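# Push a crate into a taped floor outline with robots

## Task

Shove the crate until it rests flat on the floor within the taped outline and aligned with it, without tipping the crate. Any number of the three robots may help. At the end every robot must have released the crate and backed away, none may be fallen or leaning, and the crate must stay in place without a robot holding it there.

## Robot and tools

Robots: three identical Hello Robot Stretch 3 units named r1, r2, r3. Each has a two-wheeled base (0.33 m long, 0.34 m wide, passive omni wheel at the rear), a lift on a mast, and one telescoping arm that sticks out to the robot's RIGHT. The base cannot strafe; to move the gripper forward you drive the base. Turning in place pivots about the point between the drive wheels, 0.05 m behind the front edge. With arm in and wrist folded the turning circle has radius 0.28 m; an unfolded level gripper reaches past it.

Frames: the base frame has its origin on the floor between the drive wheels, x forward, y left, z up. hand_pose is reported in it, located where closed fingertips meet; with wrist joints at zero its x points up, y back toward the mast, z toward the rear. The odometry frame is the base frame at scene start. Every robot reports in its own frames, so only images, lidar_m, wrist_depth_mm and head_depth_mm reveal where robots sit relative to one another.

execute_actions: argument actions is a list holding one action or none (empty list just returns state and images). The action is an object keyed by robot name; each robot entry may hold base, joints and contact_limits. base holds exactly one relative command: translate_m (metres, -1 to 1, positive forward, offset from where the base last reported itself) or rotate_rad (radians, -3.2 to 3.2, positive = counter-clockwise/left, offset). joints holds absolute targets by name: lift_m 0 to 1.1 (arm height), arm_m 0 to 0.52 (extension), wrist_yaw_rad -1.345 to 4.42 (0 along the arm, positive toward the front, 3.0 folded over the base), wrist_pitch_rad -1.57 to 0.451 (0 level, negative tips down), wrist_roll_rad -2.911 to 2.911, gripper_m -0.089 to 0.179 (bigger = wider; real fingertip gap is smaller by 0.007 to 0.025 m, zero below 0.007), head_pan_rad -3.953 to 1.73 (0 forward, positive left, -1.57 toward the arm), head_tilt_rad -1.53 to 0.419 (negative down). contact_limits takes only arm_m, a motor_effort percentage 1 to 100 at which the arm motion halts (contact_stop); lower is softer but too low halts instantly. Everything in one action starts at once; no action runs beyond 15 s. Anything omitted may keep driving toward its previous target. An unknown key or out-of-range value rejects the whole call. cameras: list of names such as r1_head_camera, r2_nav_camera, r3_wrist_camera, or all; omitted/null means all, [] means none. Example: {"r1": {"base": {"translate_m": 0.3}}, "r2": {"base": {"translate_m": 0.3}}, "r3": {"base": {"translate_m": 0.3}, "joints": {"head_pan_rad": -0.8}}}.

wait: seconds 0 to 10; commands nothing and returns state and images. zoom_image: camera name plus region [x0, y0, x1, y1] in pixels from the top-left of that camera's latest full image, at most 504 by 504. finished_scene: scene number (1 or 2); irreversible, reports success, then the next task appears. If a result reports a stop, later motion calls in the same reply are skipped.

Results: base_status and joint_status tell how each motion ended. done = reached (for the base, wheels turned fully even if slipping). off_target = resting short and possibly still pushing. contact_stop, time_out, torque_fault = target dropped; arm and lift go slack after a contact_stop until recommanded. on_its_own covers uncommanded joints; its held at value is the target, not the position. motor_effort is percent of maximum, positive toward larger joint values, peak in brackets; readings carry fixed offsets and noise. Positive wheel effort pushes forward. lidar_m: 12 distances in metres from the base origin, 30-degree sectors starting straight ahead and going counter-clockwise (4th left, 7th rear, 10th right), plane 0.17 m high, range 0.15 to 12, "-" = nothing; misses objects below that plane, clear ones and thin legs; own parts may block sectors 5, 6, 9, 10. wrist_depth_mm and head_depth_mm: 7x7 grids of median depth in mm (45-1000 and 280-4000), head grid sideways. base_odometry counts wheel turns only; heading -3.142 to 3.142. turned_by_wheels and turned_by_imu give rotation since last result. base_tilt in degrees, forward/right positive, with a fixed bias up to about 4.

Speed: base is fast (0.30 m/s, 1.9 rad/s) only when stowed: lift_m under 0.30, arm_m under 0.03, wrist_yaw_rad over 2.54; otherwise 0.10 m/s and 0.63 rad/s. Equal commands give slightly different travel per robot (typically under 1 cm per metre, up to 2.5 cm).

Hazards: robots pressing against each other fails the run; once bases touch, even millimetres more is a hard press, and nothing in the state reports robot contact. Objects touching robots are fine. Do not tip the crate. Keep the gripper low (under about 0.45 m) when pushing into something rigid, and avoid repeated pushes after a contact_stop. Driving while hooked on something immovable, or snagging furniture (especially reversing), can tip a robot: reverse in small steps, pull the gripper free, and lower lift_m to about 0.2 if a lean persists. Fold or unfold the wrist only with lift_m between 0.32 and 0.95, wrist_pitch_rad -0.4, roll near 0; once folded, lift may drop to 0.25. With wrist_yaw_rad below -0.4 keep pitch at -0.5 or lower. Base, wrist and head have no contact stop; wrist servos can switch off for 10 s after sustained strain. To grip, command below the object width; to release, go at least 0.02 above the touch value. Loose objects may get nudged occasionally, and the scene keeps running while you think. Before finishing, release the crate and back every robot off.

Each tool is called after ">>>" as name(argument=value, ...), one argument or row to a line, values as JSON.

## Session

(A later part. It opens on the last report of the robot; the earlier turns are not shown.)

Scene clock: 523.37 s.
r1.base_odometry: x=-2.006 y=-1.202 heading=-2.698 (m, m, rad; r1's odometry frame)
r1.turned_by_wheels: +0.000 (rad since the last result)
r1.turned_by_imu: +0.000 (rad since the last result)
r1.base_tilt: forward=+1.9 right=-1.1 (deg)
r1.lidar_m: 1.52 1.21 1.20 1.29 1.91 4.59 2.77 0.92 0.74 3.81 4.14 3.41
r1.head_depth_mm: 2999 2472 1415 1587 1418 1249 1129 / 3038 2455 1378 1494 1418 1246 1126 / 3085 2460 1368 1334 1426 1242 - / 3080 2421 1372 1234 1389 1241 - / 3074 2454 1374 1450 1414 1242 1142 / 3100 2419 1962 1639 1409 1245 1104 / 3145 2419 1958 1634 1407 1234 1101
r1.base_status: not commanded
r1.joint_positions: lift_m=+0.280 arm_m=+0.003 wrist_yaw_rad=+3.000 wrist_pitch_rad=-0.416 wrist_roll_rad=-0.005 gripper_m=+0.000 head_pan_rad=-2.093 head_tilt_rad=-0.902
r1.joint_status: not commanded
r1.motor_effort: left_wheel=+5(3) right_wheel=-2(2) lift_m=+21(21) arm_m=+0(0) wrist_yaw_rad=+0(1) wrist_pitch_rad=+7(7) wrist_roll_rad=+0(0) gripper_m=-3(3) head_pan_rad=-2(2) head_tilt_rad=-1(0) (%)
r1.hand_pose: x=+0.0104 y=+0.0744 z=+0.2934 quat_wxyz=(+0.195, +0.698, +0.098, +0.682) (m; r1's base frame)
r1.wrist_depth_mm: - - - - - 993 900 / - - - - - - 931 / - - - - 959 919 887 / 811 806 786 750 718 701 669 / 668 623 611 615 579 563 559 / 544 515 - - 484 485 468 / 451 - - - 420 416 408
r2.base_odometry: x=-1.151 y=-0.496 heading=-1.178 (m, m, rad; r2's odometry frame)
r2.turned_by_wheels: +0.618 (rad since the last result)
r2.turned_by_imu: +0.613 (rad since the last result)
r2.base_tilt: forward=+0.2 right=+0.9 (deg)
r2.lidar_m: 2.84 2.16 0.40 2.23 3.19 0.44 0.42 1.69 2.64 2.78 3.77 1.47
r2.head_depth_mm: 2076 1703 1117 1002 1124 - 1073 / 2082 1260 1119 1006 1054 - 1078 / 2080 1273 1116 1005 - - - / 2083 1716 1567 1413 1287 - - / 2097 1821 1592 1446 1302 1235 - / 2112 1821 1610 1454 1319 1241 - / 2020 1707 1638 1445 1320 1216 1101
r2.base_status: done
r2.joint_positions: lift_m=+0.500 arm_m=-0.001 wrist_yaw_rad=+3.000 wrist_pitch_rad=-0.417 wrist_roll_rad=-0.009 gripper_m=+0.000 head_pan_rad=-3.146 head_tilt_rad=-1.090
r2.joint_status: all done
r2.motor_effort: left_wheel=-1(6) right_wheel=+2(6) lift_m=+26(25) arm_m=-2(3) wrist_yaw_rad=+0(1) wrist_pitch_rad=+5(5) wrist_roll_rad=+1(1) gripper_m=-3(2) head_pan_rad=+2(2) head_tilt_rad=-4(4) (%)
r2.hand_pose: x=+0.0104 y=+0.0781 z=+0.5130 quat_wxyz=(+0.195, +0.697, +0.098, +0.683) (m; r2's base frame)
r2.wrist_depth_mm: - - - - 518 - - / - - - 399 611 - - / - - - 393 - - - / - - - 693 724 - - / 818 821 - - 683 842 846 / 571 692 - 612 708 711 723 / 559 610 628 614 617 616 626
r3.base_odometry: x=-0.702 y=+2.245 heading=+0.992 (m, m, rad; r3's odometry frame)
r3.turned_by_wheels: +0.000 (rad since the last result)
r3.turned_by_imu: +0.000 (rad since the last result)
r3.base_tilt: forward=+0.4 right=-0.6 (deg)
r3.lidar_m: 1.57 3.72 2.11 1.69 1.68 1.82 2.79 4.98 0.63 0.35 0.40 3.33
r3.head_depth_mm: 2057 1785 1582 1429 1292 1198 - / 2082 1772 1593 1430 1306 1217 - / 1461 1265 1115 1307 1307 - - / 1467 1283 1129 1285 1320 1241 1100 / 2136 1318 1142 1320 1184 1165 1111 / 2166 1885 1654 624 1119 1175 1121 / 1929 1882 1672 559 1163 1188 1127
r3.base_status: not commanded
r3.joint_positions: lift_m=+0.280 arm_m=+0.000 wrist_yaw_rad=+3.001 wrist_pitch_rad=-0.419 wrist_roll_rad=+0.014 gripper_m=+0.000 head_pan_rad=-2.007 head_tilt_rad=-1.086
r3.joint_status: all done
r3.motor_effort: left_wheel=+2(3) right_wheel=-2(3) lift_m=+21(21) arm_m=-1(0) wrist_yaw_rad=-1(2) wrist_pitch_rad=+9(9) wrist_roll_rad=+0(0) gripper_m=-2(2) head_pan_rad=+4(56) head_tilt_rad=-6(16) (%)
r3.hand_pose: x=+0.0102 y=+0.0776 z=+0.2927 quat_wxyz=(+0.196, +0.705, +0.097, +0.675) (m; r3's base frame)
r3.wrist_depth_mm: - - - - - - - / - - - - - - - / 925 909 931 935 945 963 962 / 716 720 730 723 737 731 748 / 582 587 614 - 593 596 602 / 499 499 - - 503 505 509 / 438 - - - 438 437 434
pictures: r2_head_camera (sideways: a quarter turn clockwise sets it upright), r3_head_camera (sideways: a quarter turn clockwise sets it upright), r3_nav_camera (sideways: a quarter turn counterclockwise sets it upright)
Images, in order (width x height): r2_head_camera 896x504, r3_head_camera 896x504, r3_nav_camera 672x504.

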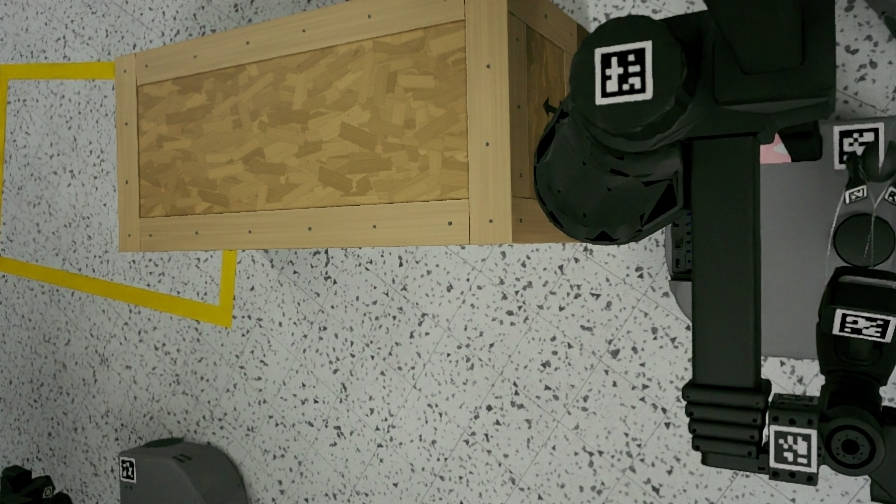

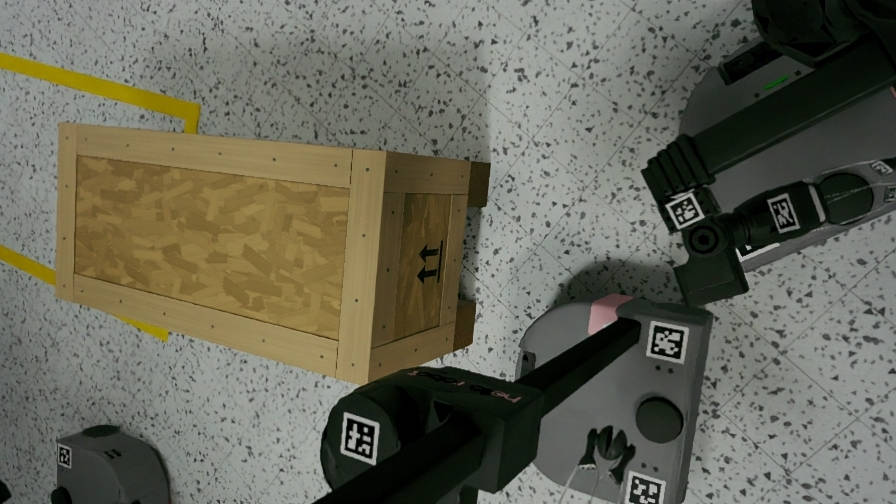

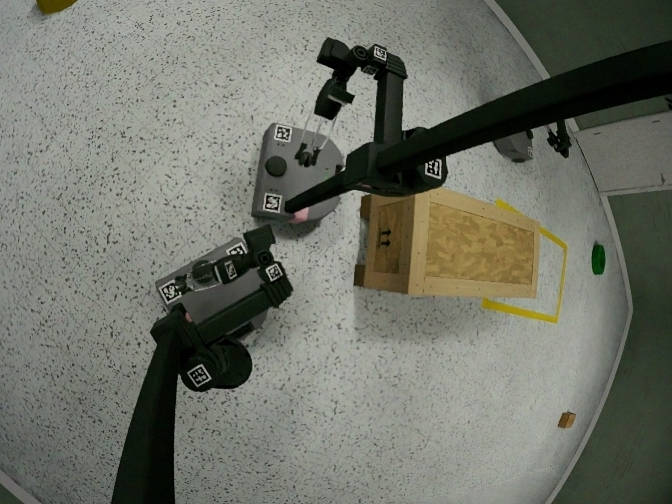

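>>> execute_actions(
  actions=[
    {"r2":{"base":{"rotate_rad":0.32}}},
  ],
  cameras=[],
)

>>> execute_actions(
  actions=[
    {"r2":{"base":{"translate_m":-0.14},"joints":{"lift_m":0.68}},"r3":{"base":{"rotate_rad":1.03},"joints":{"head_pan_rad":-3.14,"head_tilt_rad":-1.1}}},
  ],
  cameras=[],
)

>>> execute_actions(
  actions=[
    {"r2":{"base":{"rotate_rad":-0.31}}},
  ],
  cameras=["r2_head_camera","r3_head_camera"],
)

Scene clock: 530.53 s.
r1.base_odometry: x=-2.006 y=-1.202 heading=-2.698 (m, m, rad; r1's odometry frame)
r1.turned_by_wheels: +0.000 (rad since the last result)
r1.turned_by_imu: +0.000 (rad since the last result)
r1.base_tilt: forward=+1.9 right=-1.0 (deg)
r1.lidar_m: 1.53 1.22 1.20 1.29 1.91 4.60 2.77 0.92 0.74 3.76 4.14 3.40
r1.head_depth_mm: 3002 2467 1421 1574 1429 1247 1135 / 3041 2448 1370 1497 1408 1242 1129 / 3072 2485 1371 1335 1423 1236 - / 3039 2432 1362 1230 1395 1237 - / 3081 2426 1367 1444 1407 1237 1146 / 3101 2400 1978 1632 1412 1233 1104 / 3179 2400 1933 1627 1407 1235 1098
r1.base_status: not commanded
r1.joint_positions: lift_m=+0.280 arm_m=+0.003 wrist_yaw_rad=+3.000 wrist_pitch_rad=-0.416 wrist_roll_rad=-0.005 gripper_m=+0.000 head_pan_rad=-2.093 head_tilt_rad=-0.902
r1.joint_status: not commanded
r1.motor_effort: left_wheel=+3(3) right_wheel=-2(3) lift_m=+21(21) arm_m=+0(0) wrist_yaw_rad=-1(0) wrist_pitch_rad=+6(7) wrist_roll_rad=+0(0) gripper_m=-3(4) head_pan_rad=-2(2) head_tilt_rad=+0(0) (%)
r1.hand_pose: x=+0.0104 y=+0.0744 z=+0.2934 quat_wxyz=(+0.195, +0.698, +0.098, +0.682) (m; r1's base frame)
r1.wrist_depth_mm: - - - - - - 906 / - - - - - - 970 / - - - 990 948 924 888 / 850 814 756 772 723 686 677 / 644 618 623 632 592 573 553 / 527 526 - - 475 477 467 / 457 - - - 420 410 401
r2.base_odometry: x=-1.151 y=-0.496 heading=-0.858 (m, m, rad; r2's odometry frame)
r2.turned_by_wheels: +0.320 (rad since the last result)
r2.turned_by_imu: +0.317 (rad since the last result)
r2.base_tilt: forward=+0.3 right=+0.9 (deg)
r2.lidar_m: 2.31 0.40 0.40 2.64 0.48 0.42 1.68 2.64 2.65 3.27 1.46 3.58
r2.head_depth_mm: 2051 1265 1109 1004 941 - 1073 / 2065 1800 1578 1014 949 - 1078 / 2084 1799 1594 1447 - - - / 2043 1763 1601 1448 1327 - - / 1794 1727 1618 1443 1312 1228 - / 2013 1804 1609 1444 1314 1226 - / 2102 1828 1623 1452 1323 1221 1111
r2.base_status: done
r2.joint_positions: lift_m=+0.500 arm_m=-0.001 wrist_yaw_rad=+3.000 wrist_pitch_rad=-0.417 wrist_roll_rad=-0.009 gripper_m=+0.000 head_pan_rad=-3.146 head_tilt_rad=-1.090
r2.joint_status: not commanded
r2.motor_effort: left_wheel=-1(6) right_wheel=+3(7) lift_m=+26(26) arm_m=-3(3) wrist_yaw_rad=+1(1) wrist_pitch_rad=+5(5) wrist_roll_rad=+1(1) gripper_m=-2(2) head_pan_rad=+3(2) head_tilt_rad=-5(3) (%)
r2.hand_pose: x=+0.0104 y=+0.0781 z=+0.5130 quat_wxyz=(+0.195, +0.697, +0.098, +0.683) (m; r2's base frame)
r2.wrist_depth_mm: - - - - - 484 - / - - - - 405 486 - / 488 - - - 376 579 - / 439 569 - - 366 680 - / 452 596 - - 625 655 854 / 458 648 - 692 564 695 727 / 465 606 628 627 598 616 630
r3.base_odometry: x=-0.702 y=+2.245 heading=+0.992 (m, m, rad; r3's odometry frame)
r3.turned_by_wheels: +0.000 (rad since the last result)
r3.turned_by_imu: -0.001 (rad since the last result)
r3.base_tilt: forward=+0.4 right=-0.6 (deg)
r3.lidar_m: 1.57 3.71 2.12 1.69 1.68 1.82 2.79 4.99 0.63 0.40 0.40 3.34
r3.head_depth_mm: 2060 1794 1581 1422 1293 1191 - / 2067 1772 1600 1440 1307 1219 - / 1459 1272 1122 1300 1305 - - / 1474 1282 1130 1284 1315 1239 1098 / 2136 1318 1142 1325 1270 1181 1114 / 2159 1880 1646 1222 1139 1169 1125 / 1931 1879 651 604 1166 1128 1127
r3.base_status: not commanded
r3.joint_positions: lift_m=+0.280 arm_m=+0.000 wrist_yaw_rad=+3.001 wrist_pitch_rad=-0.419 wrist_roll_rad=+0.014 gripper_m=+0.000 head_pan_rad=-2.007 head_tilt_rad=-1.086
r3.joint_status: not commanded
r3.motor_effort: left_wheel=+3(2) right_wheel=-3(3) lift_m=+21(21) arm_m=-1(1) wrist_yaw_rad=-1(0) wrist_pitch_rad=+9(9) wrist_roll_rad=+0(0) gripper_m=-1(1) head_pan_rad=+4(4) head_tilt_rad=-5(6) (%)
r3.hand_pose: x=+0.0102 y=+0.0776 z=+0.2927 quat_wxyz=(+0.196, +0.705, +0.097, +0.675) (m; r3's base frame)
r3.wrist_depth_mm: - - - - - - - / - - - - - - - / 926 897 931 937 970 956 964 / 723 732 733 734 717 734 734 / 587 593 609 - 594 599 601 / 495 503 - - 505 502 507 / 445 - - - 434 433 438
pictures: none
No camera images: the call's "cameras" was empty. Leave "cameras" out to get every camera's image.

Scene clock: 533.20 s.
r1.base_odometry: x=-2.006 y=-1.202 heading=-2.698 (m, m, rad; r1's odometry frame)
r1.turned_by_wheels: +0.000 (rad since the last result)
r1.turned_by_imu: +0.000 (rad since the last result)
r1.base_tilt: forward=+1.8 right=-1.0 (deg)
r1.lidar_m: 1.53 1.22 1.20 1.29 1.91 4.59 2.77 0.92 0.74 3.76 4.15 3.40
r1.head_depth_mm: 3024 2486 1408 1586 1424 1247 1125 / 3058 2497 1377 1502 1425 1246 1121 / 3061 2430 1379 1328 1417 1244 - / 3082 2464 1361 1236 1394 1236 - / 3033 2421 1362 1431 1410 1240 1137 / 3120 2410 1950 1638 1402 1246 1104 / 3146 2411 1962 1643 1415 1236 1106
r1.base_status: not commanded
r1.joint_positions: lift_m=+0.280 arm_m=+0.003 wrist_yaw_rad=+3.000 wrist_pitch_rad=-0.416 wrist_roll_rad=-0.005 gripper_m=+0.000 head_pan_rad=-2.093 head_tilt_rad=-0.902
r1.joint_status: not commanded
r1.motor_effort: left_wheel=+4(3) right_wheel=-3(3) lift_m=+21(21) arm_m=+0(0) wrist_yaw_rad=+0(0) wrist_pitch_rad=+7(6) wrist_roll_rad=+0(0) gripper_m=-2(2) head_pan_rad=-2(2) head_tilt_rad=+0(0) (%)
r1.hand_pose: x=+0.0104 y=+0.0744 z=+0.2934 quat_wxyz=(+0.195, +0.698, +0.098, +0.682) (m; r1's base frame)
r1.wrist_depth_mm: - - - - - 964 874 / - - - - - - 973 / - - - 996 940 946 872 / 828 802 769 745 712 707 664 / 635 627 602 627 582 568 559 / 532 524 - - 490 481 471 / 450 - - - 418 419 402
r2.base_odometry: x=-1.242 y=-0.390 heading=-0.858 (m, m, rad; r2's odometry frame)
r2.turned_by_wheels: +0.000 (rad since the last result)
r2.turned_by_imu: -0.002 (rad since the last result)
r2.base_tilt: forward=+0.2 right=+0.9 (deg)
r2.lidar_m: 2.44 0.52 0.60 2.77 0.33 0.29 1.55 2.53 2.55 3.14 1.55 1.58
r2.head_depth_mm: 2075 1765 1116 1019 - - 1079 / 2067 1802 1608 1450 - - 1084 / 2076 1805 1603 1486 - - - / 2015 1720 1608 1455 1310 - - / 1707 1639 1616 1445 1311 - - / 1551 1763 1621 1457 1312 1164 1135 / 2079 1821 1633 1462 1328 - -
r2.base_status: done
r2.joint_positions: lift_m=+0.680 arm_m=-0.001 wrist_yaw_rad=+3.000 wrist_pitch_rad=-0.417 wrist_roll_rad=-0.009 gripper_m=+0.000 head_pan_rad=-3.146 head_tilt_rad=-1.090
r2.joint_status: all done
r2.motor_effort: left_wheel=+0(7) right_wheel=+2(3) lift_m=+38(41) arm_m=-3(3) wrist_yaw_rad=+0(0) wrist_pitch_rad=+5(5) wrist_roll_rad=+1(1) gripper_m=-2(3) head_pan_rad=+2(3) head_tilt_rad=-4(4) (%)
r2.hand_pose: x=+0.0104 y=+0.0781 z=+0.6926 quat_wxyz=(+0.195, +0.697, +0.098, +0.683) (m; r2's base frame)
r2.wrist_depth_mm: - - - - - - - / - - - - - - - / - - - - 610 604 - / 655 661 - - - 689 - / 540 550 - - - 432 - / 470 486 - 873 748 692 433 / 403 462 777 795 652 651 790
r3.base_odometry: x=-0.702 y=+2.245 heading=+2.022 (m, m, rad; r3's odometry frame)
r3.turned_by_wheels: +1.030 (rad since the last result)
r3.turned_by_imu: +1.013 (rad since the last result)
r3.base_tilt: forward=+0.4 right=-0.5 (deg)
r3.lidar_m: 2.15 1.70 1.68 1.81 2.70 4.99 0.63 0.53 0.51 3.29 1.57 3.72
r3.head_depth_mm: 2056 1787 1583 1426 1292 1193 1077 / 2071 1800 1600 1430 1318 - - / 2103 1786 1595 1423 1327 - - / 1468 1285 1129 1262 1323 - - / 1488 1298 1140 1269 1312 1239 - / 2175 1776 1153 1214 1170 1217 1127 / 2205 1899 1673 1265 1182 1220 1124
r3.base_status: done
r3.joint_positions: lift_m=+0.280 arm_m=+0.000 wrist_yaw_rad=+3.001 wrist_pitch_rad=-0.419 wrist_roll_rad=+0.014 gripper_m=+0.000 head_pan_rad=-3.133 head_tilt_rad=-1.087
r3.joint_status: all done
r3.motor_effort: left_wheel=-2(9) right_wheel=+3(12) lift_m=+21(21) arm_m=-1(1) wrist_yaw_rad=+0(1) wrist_pitch_rad=+9(9) wrist_roll_rad=+0(0) gripper_m=-2(2) head_pan_rad=-4(57) head_tilt_rad=-6(5) (%)
r3.hand_pose: x=+0.0102 y=+0.0776 z=+0.2927 quat_wxyz=(+0.196, +0.705, +0.097, +0.675) (m; r3's base frame)
r3.wrist_depth_mm: - - - - - - - / - - - - - - - / 925 914 929 939 933 943 952 / 718 707 725 725 735 737 740 / 589 586 615 - 601 603 596 / 494 491 - - 505 502 508 / 439 - - - 434 436 434
pictures: none
No camera images: the call's "cameras" was empty. Leave "cameras" out to get every camera's image.

Scene clock: 534.63 s.
r1.base_odometry: x=-2.006 y=-1.202 heading=-2.698 (m, m, rad; r1's odometry frame)
r1.turned_by_wheels: +0.000 (rad since the last result)
r1.turned_by_imu: +0.000 (rad since the last result)
r1.base_tilt: forward=+1.8 right=-1.0 (deg)
r1.lidar_m: 1.53 1.22 1.20 1.29 1.92 4.59 2.77 0.93 0.74 3.79 4.13 3.39
r1.head_depth_mm: 3086 2453 1413 1580 1415 1236 1133 / 3049 2451 1378 1501 1432 1245 1124 / 3119 2452 1366 1332 1429 1246 - / 3086 2462 1370 1237 1393 1240 - / 3115 2415 1367 1445 1415 1233 1137 / 3110 2411 1959 1639 1413 1236 1106 / 3130 2414 1944 1634 1412 1230 1101
r1.base_status: not commanded
r1.joint_positions: lift_m=+0.280 arm_m=+0.003 wrist_yaw_rad=+3.000 wrist_pitch_rad=-0.416 wrist_roll_rad=-0.005 gripper_m=+0.000 head_pan_rad=-2.093 head_tilt_rad=-0.902
r1.joint_status: not commanded
r1.motor_effort: left_wheel=+4(3) right_wheel=-2(2) lift_m=+21(21) arm_m=+0(1) wrist_yaw_rad=+1(0) wrist_pitch_rad=+7(7) wrist_roll_rad=+0(0) gripper_m=-2(2) head_pan_rad=-2(2) head_tilt_rad=-1(0) (%)
r1.hand_pose: x=+0.0104 y=+0.0744 z=+0.2934 quat_wxyz=(+0.195, +0.698, +0.098, +0.682) (m; r1's base frame)
r1.wrist_depth_mm: - - - - - - 930 / - - - - - - 973 / - - - - 977 915 888 / 815 813 776 739 731 723 686 / 647 608 611 623 588 561 551 / 528 517 - - 492 475 471 / 462 - - - 415 409 402
r2.base_odometry: x=-1.242 y=-0.390 heading=-1.168 (m, m, rad; r2's odometry frame)
r2.turned_by_wheels: -0.310 (rad since the last result)
r2.turned_by_imu: -0.308 (rad since the last result)
r2.base_tilt: forward=+0.2 right=+0.9 (deg)
r2.lidar_m: 2.96 2.27 0.52 2.35 0.41 0.30 0.29 1.55 2.53 2.68 3.85 1.55
r2.head_depth_mm: 2072 1261 1118 1020 - - 1073 / 2091 1257 1117 1036 - - 1086 / 2081 1267 1121 1038 - - - / 2083 1815 1588 1458 1311 - - / 2068 1823 1608 1444 1314 - - / 2117 1822 1622 1455 1317 1162 1131 / 1955 1632 1612 1463 1325 - -
r2.base_status: done
r2.joint_positions: lift_m=+0.680 arm_m=-0.001 wrist_yaw_rad=+3.000 wrist_pitch_rad=-0.417 wrist_roll_rad=-0.009 gripper_m=+0.000 head_pan_rad=-3.146 head_tilt_rad=-1.090
r2.joint_status: not commanded
r2.motor_effort: left_wheel=+3(8) right_wheel=-2(6) lift_m=+37(37) arm_m=-3(3) wrist_yaw_rad=+0(0) wrist_pitch_rad=+5(5) wrist_roll_rad=+1(1) gripper_m=-1(2) head_pan_rad=+2(3) head_tilt_rad=-4(4) (%)
r2.hand_pose: x=+0.0104 y=+0.0781 z=+0.6926 quat_wxyz=(+0.195, +0.697, +0.098, +0.683) (m; r2's base frame)
r2.wrist_depth_mm: - - - - - - - / - - - - - - - / - - - 660 655 - - / - - - - 553 - - / 551 - - - 817 519 - / 472 597 - 796 741 915 914 / 412 580 800 747 695 798 803
r3.base_odometry: x=-0.702 y=+2.245 heading=+2.022 (m, m, rad; r3's odometry frame)
r3.turned_by_wheels: +0.000 (rad since the last result)
r3.turned_by_imu: +0.000 (rad since the last result)
r3.base_tilt: forward=+0.4 right=-0.6 (deg)
r3.lidar_m: 2.16 1.70 1.67 1.80 2.69 4.97 0.63 0.48 0.51 3.31 1.56 3.71
r3.head_depth_mm: 2055 1776 1584 1420 1283 1195 1076 / 2080 1804 1593 1438 1318 - - / 2104 1782 1582 1422 1333 - - / 1473 1279 1132 1262 1315 - - / 1487 1292 1140 1273 1294 1237 - / 2162 1768 1152 1215 1149 1219 1126 / 2202 1888 1670 1241 1180 1228 1127
r3.base_status: not commanded
r3.joint_positions: lift_m=+0.280 arm_m=+0.000 wrist_yaw_rad=+3.001 wrist_pitch_rad=-0.419 wrist_roll_rad=+0.014 gripper_m=+0.000 head_pan_rad=-3.133 head_tilt_rad=-1.087
r3.joint_status: not commanded
r3.motor_effort: left_wheel=-2(2) right_wheel=+3(3) lift_m=+21(22) arm_m=-1(1) wrist_yaw_rad=-2(1) wrist_pitch_rad=+9(9) wrist_roll_rad=+0(0) gripper_m=-1(2) head_pan_rad=-4(5) head_tilt_rad=-5(6) (%)
r3.hand_pose: x=+0.0102 y=+0.0776 z=+0.2927 quat_wxyz=(+0.196, +0.705, +0.097, +0.675) (m; r3's base frame)
r3.wrist_depth_mm: - - - - - - - / - - - - - - - / 907 901 929 949 949 964 953 / 736 712 728 737 733 741 743 / 583 594 620 - 593 600 598 / 493 499 - - 505 500 502 / 439 - - - 433 436 440
pictures: r2_head_camera (sideways: a quarter turn clockwise sets it upright), r3_head_camera (sideways: a quarter turn clockwise sets it upright)
Images, in order (width x height): r2_head_camera 896x504, r3_head_camera 896x504.

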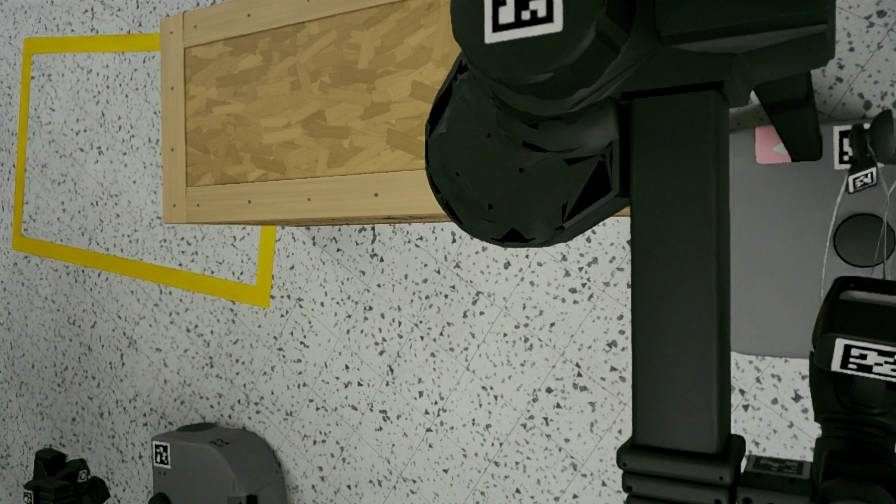

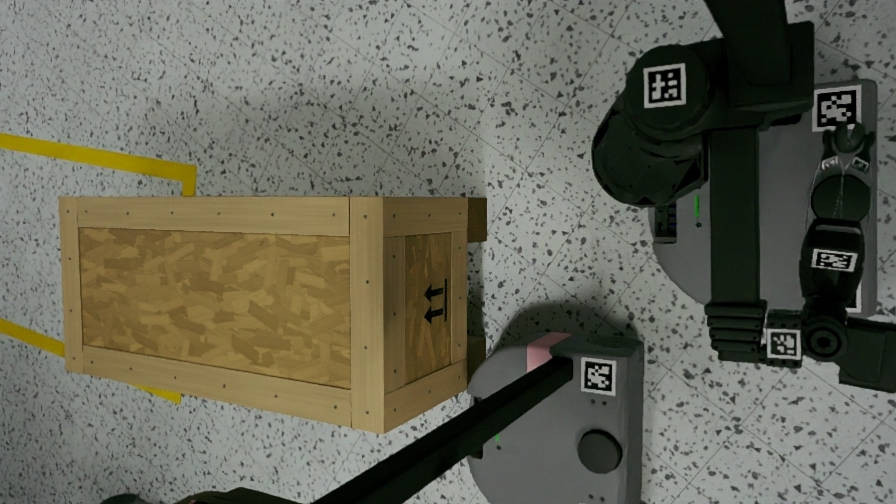

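>>> execute_actions(
  actions=[
    {"r3":{"base":{"translate_m":-0.2}},"r2":{"joints":{"lift_m":0.76}}},
  ],
  cameras=["r3_head_camera"],
)

>>> execute_actions(
  actions=[
    {"r3":{"base":{"translate_m":-0.135},"joints":{"lift_m":0.5,"head_tilt_rad":-1.2}}},
  ],
  cameras=["r3_head_camera","r3_nav_camera","r2_nav_camera"],
)

Scene clock: 548.33 s.
r1.base_odometry: x=-2.006 y=-1.202 heading=-2.698 (m, m, rad; r1's odometry frame)
r1.turned_by_wheels: +0.000 (rad since the last result)
r1.turned_by_imu: +0.000 (rad since the last result)
r1.base_tilt: forward=+1.9 right=-1.0 (deg)
r1.lidar_m: 1.53 1.22 1.20 1.29 1.92 4.58 2.77 0.93 0.74 3.81 4.13 3.37
r1.head_depth_mm: 3080 2453 1416 1590 1418 1249 1125 / 3091 2464 1370 1498 1415 1241 1120 / 3054 2435 1372 1328 1407 1246 - / 3043 2447 1372 1229 1390 1243 - / 3076 2430 1364 1434 1421 1234 1141 / 3137 2416 1953 1642 1408 1232 1107 / 3124 2400 1957 1630 1408 1236 1103
r1.base_status: not commanded
r1.joint_positions: lift_m=+0.280 arm_m=+0.003 wrist_yaw_rad=+3.000 wrist_pitch_rad=-0.416 wrist_roll_rad=-0.005 gripper_m=+0.000 head_pan_rad=-2.093 head_tilt_rad=-0.902
r1.joint_status: not commanded
r1.motor_effort: left_wheel=+3(3) right_wheel=-2(2) lift_m=+21(21) arm_m=-1(0) wrist_yaw_rad=+0(0) wrist_pitch_rad=+7(7) wrist_roll_rad=+0(0) gripper_m=-3(2) head_pan_rad=-2(2) head_tilt_rad=+0(0) (%)
r1.hand_pose: x=+0.0104 y=+0.0744 z=+0.2934 quat_wxyz=(+0.195, +0.698, +0.098, +0.682) (m; r1's base frame)
r1.wrist_depth_mm: - - - - - 999 925 / - - - - - - 973 / - - - - 952 888 877 / 805 803 761 751 706 695 671 / 655 633 601 628 584 561 568 / 536 523 - - 488 477 470 / 455 - - - 422 408 404
r2.base_odometry: x=-1.242 y=-0.390 heading=-1.168 (m, m, rad; r2's odometry frame)
r2.turned_by_wheels: +0.000 (rad since the last result)
r2.turned_by_imu: -0.001 (rad since the last result)
r2.base_tilt: forward=+0.2 right=+0.9 (deg)
r2.lidar_m: 2.96 2.27 0.41 0.43 0.41 0.30 0.29 1.55 2.53 2.68 3.83 1.55
r2.head_depth_mm: 2079 1263 1116 - - - 948 / 2077 1258 1133 - - 1162 1086 / 2066 1259 1136 - - - - / 2085 1819 1591 1441 1330 - - / 2100 1831 1601 1443 1337 - - / 2094 1834 1619 1450 1331 1171 1144 / 1983 1637 1613 1451 1352 1173 1138
r2.base_status: not commanded
r2.joint_positions: lift_m=+0.760 arm_m=-0.001 wrist_yaw_rad=+3.000 wrist_pitch_rad=-0.417 wrist_roll_rad=-0.009 gripper_m=+0.000 head_pan_rad=-3.146 head_tilt_rad=-1.090
r2.joint_status: all done
r2.motor_effort: left_wheel=+3(3) right_wheel=-3(3) lift_m=+37(42) arm_m=-3(3) wrist_yaw_rad=+0(0) wrist_pitch_rad=+5(5) wrist_roll_rad=+1(1) gripper_m=-3(1) head_pan_rad=+3(2) head_tilt_rad=-4(3) (%)
r2.hand_pose: x=+0.0104 y=+0.0781 z=+0.7726 quat_wxyz=(+0.195, +0.697, +0.098, +0.683) (m; r2's base frame)
r2.wrist_depth_mm: - - - - - - - / - - - - - - - / - - - - - - - / - - 628 683 - - - / - - - - - - - / 554 600 - 778 - - - / 484 577 764 707 855 862 856
r3.base_odometry: x=-0.615 y=+2.065 heading=+2.022 (m, m, rad; r3's odometry frame)
r3.turned_by_wheels: +0.000 (rad since the last result)
r3.turned_by_imu: +0.000 (rad since the last result)
r3.base_tilt: forward=+0.4 right=-0.6 (deg)
r3.lidar_m: 2.30 1.82 1.79 1.93 2.89 4.83 0.43 0.45 0.33 3.17 1.70 1.71
r3.head_depth_mm: 2053 1783 1588 1420 1287 1196 1073 / 2065 1807 1590 1422 1314 - - / 2092 1757 1560 1396 1297 - - / 2105 1285 1134 1015 1266 - - / 2147 1293 1143 1021 1269 1224 - / 2173 1808 1168 1029 1157 1048 1126 / 2192 1891 1670 1497 1162 1085 1125
r3.base_status: done
r3.joint_positions: lift_m=+0.280 arm_m=+0.000 wrist_yaw_rad=+3.001 wrist_pitch_rad=-0.419 wrist_roll_rad=+0.014 gripper_m=+0.000 head_pan_rad=-3.133 head_tilt_rad=-1.087
r3.joint_status: not commanded
r3.motor_effort: left_wheel=-2(13) right_wheel=+2(8) lift_m=+21(21) arm_m=-1(1) wrist_yaw_rad=-1(0) wrist_pitch_rad=+9(9) wrist_roll_rad=+0(0) gripper_m=-1(2) head_pan_rad=-6(4) head_tilt_rad=-7(6) (%)
r3.hand_pose: x=+0.0102 y=+0.0776 z=+0.2927 quat_wxyz=(+0.196, +0.705, +0.097, +0.675) (m; r3's base frame)
r3.wrist_depth_mm: - - - - - - - / - - - - - - - / 921 893 936 962 946 954 957 / 723 723 728 713 726 738 737 / 594 592 607 - 600 597 602 / 497 496 - - 507 506 503 / 442 - - - 433 435 434
pictures: r3_head_camera (sideways: a quarter turn clockwise sets it upright)
Images, in order (width x height): r3_head_camera 896x504.

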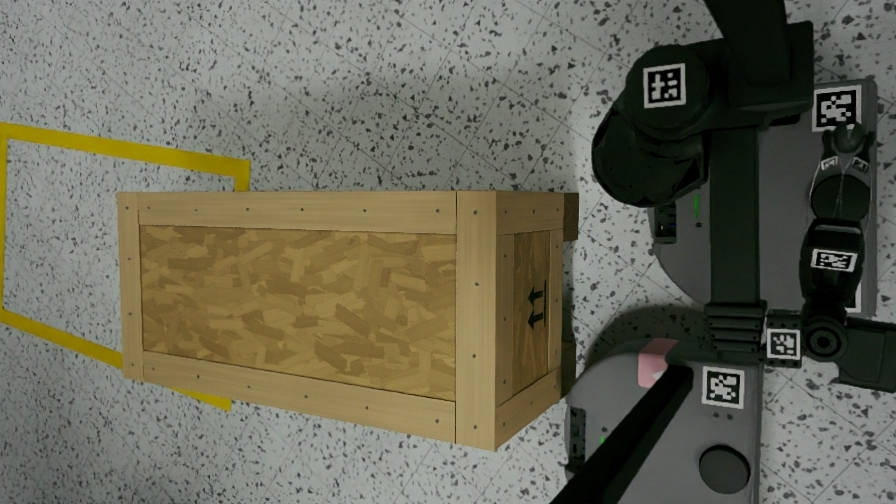

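Scene clock: 551.17 s.
r1.base_odometry: x=-2.006 y=-1.202 heading=-2.698 (m, m, rad; r1's odometry frame)
r1.turned_by_wheels: +0.000 (rad since the last result)
r1.turned_by_imu: +0.000 (rad since the last result)
r1.base_tilt: forward=+1.9 right=-1.0 (deg)
r1.lidar_m: 1.53 1.22 1.20 1.28 1.91 4.59 2.77 0.92 0.74 3.77 4.13 3.39
r1.head_depth_mm: 2977 2360 1416 1589 1424 1244 1123 / 3044 2419 1369 1503 1421 1244 1129 / 3083 2434 1382 1334 1413 1234 - / 3000 2443 1377 1242 1400 1238 - / 3046 2441 1367 1436 1417 1238 1135 / 3091 2420 1965 1640 1409 1238 1101 / 3111 2410 1953 1642 1403 1241 1099
r1.base_status: not commanded
r1.joint_positions: lift_m=+0.280 arm_m=+0.003 wrist_yaw_rad=+3.000 wrist_pitch_rad=-0.416 wrist_roll_rad=-0.005 gripper_m=+0.000 head_pan_rad=-2.093 head_tilt_rad=-0.902
r1.joint_status: not commanded
r1.motor_effort: left_wheel=+3(4) right_wheel=-2(2) lift_m=+20(21) arm_m=+0(0) wrist_yaw_rad=+0(0) wrist_pitch_rad=+7(7) wrist_roll_rad=+0(0) gripper_m=-2(3) head_pan_rad=-2(2) head_tilt_rad=+0(0) (%)
r1.hand_pose: x=+0.0104 y=+0.0744 z=+0.2934 quat_wxyz=(+0.195, +0.698, +0.098, +0.682) (m; r1's base frame)
r1.wrist_depth_mm: - - - - - - 938 / - - - - - - 967 / - - - - 958 920 899 / 814 802 766 726 721 707 665 / 649 622 614 629 576 577 564 / 522 521 - - 481 473 467 / 454 - - - 418 413 406
r2.base_odometry: x=-1.242 y=-0.390 heading=-1.168 (m, m, rad; r2's odometry frame)
r2.turned_by_wheels: +0.000 (rad since the last result)
r2.turned_by_imu: +0.000 (rad since the last result)
r2.base_tilt: forward=+0.2 right=+0.9 (deg)
r2.lidar_m: 2.97 2.27 2.23 0.38 0.41 0.30 0.29 1.55 2.53 2.67 3.85 1.56
r2.head_depth_mm: 2057 1254 1114 - - - 949 / 2066 1260 1132 - - 1163 1076 / 2080 1263 1132 - - - - / 2093 1820 1586 1448 1325 - - / 2087 1817 1605 1449 1336 - - / 2066 1829 1622 1457 1339 1177 1132 / 1992 1625 1615 1456 1353 1176 1138
r2.base_status: not commanded
r2.joint_positions: lift_m=+0.760 arm_m=-0.001 wrist_yaw_rad=+3.000 wrist_pitch_rad=-0.417 wrist_roll_rad=-0.009 gripper_m=+0.000 head_pan_rad=-3.146 head_tilt_rad=-1.090
r2.joint_status: not commanded
r2.motor_effort: left_wheel=+3(3) right_wheel=-2(2) lift_m=+38(37) arm_m=-3(3) wrist_yaw_rad=-1(1) wrist_pitch_rad=+5(5) wrist_roll_rad=+1(1) gripper_m=-2(1) head_pan_rad=+2(3) head_tilt_rad=-4(4) (%)
r2.hand_pose: x=+0.0104 y=+0.0781 z=+0.7726 quat_wxyz=(+0.195, +0.697, +0.098, +0.683) (m; r2's base frame)
r2.wrist_depth_mm: - - - - - - - / - - 529 - - - - / - - 343 - - - - / - - 350 393 - - - / - - - - - - - / 560 594 - 942 - - - / 480 585 719 823 877 870 878
r3.base_odometry: x=-0.556 y=+1.944 heading=+2.022 (m, m, rad; r3's odometry frame)
r3.turned_by_wheels: +0.000 (rad since the last result)
r3.turned_by_imu: +0.000 (rad since the last result)
r3.base_tilt: forward=+0.5 right=-0.6 (deg)
r3.lidar_m: 2.41 1.90 1.87 2.02 3.00 4.72 0.30 0.31 0.27 0.27 1.81 1.80
r3.head_depth_mm: 1773 1610 1476 1367 - 1142 1092 / 1796 1626 1480 1381 - - 1096 / 1810 1587 1450 1369 - - 1097 / 1816 1147 1044 958 1135 - 1107 / 1856 1157 1054 968 1162 - 1120 / 1856 1183 1059 976 1123 - 1109 / 1881 1698 1545 1397 1150 1026 1127
r3.base_status: done
r3.joint_positions: lift_m=+0.500 arm_m=+0.000 wrist_yaw_rad=+3.001 wrist_pitch_rad=-0.419 wrist_roll_rad=+0.014 gripper_m=+0.000 head_pan_rad=-3.133 head_tilt_rad=-1.186
r3.joint_status: all done
r3.motor_effort: left_wheel=-2(12) right_wheel=+2(9) lift_m=+29(31) arm_m=-1(1) wrist_yaw_rad=-2(1) wrist_pitch_rad=+9(9) wrist_roll_rad=+0(0) gripper_m=-2(3) head_pan_rad=-5(4) head_tilt_rad=-6(15) (%)
r3.hand_pose: x=+0.0102 y=+0.0776 z=+0.5124 quat_wxyz=(+0.196, +0.705, +0.097, +0.675) (m; r3's base frame)
r3.wrist_depth_mm: - - - - - - - / - - - - - - - / - - - - - - - / - - - - - - - / 890 889 935 - 914 905 915 / 758 746 - - 774 767 779 / 655 650 665 663 663 665 663
pictures: r2_nav_camera (sideways: a quarter turn counterclockwise sets it upright), r3_head_camera (sideways: a quarter turn clockwise sets it upright), r3_nav_camera (sideways: a quarter turn counterclockwise sets it upright)
Images, in order (width x height): r2_nav_camera 672x504, r3_head_camera 896x504, r3_nav_camera 672x504.

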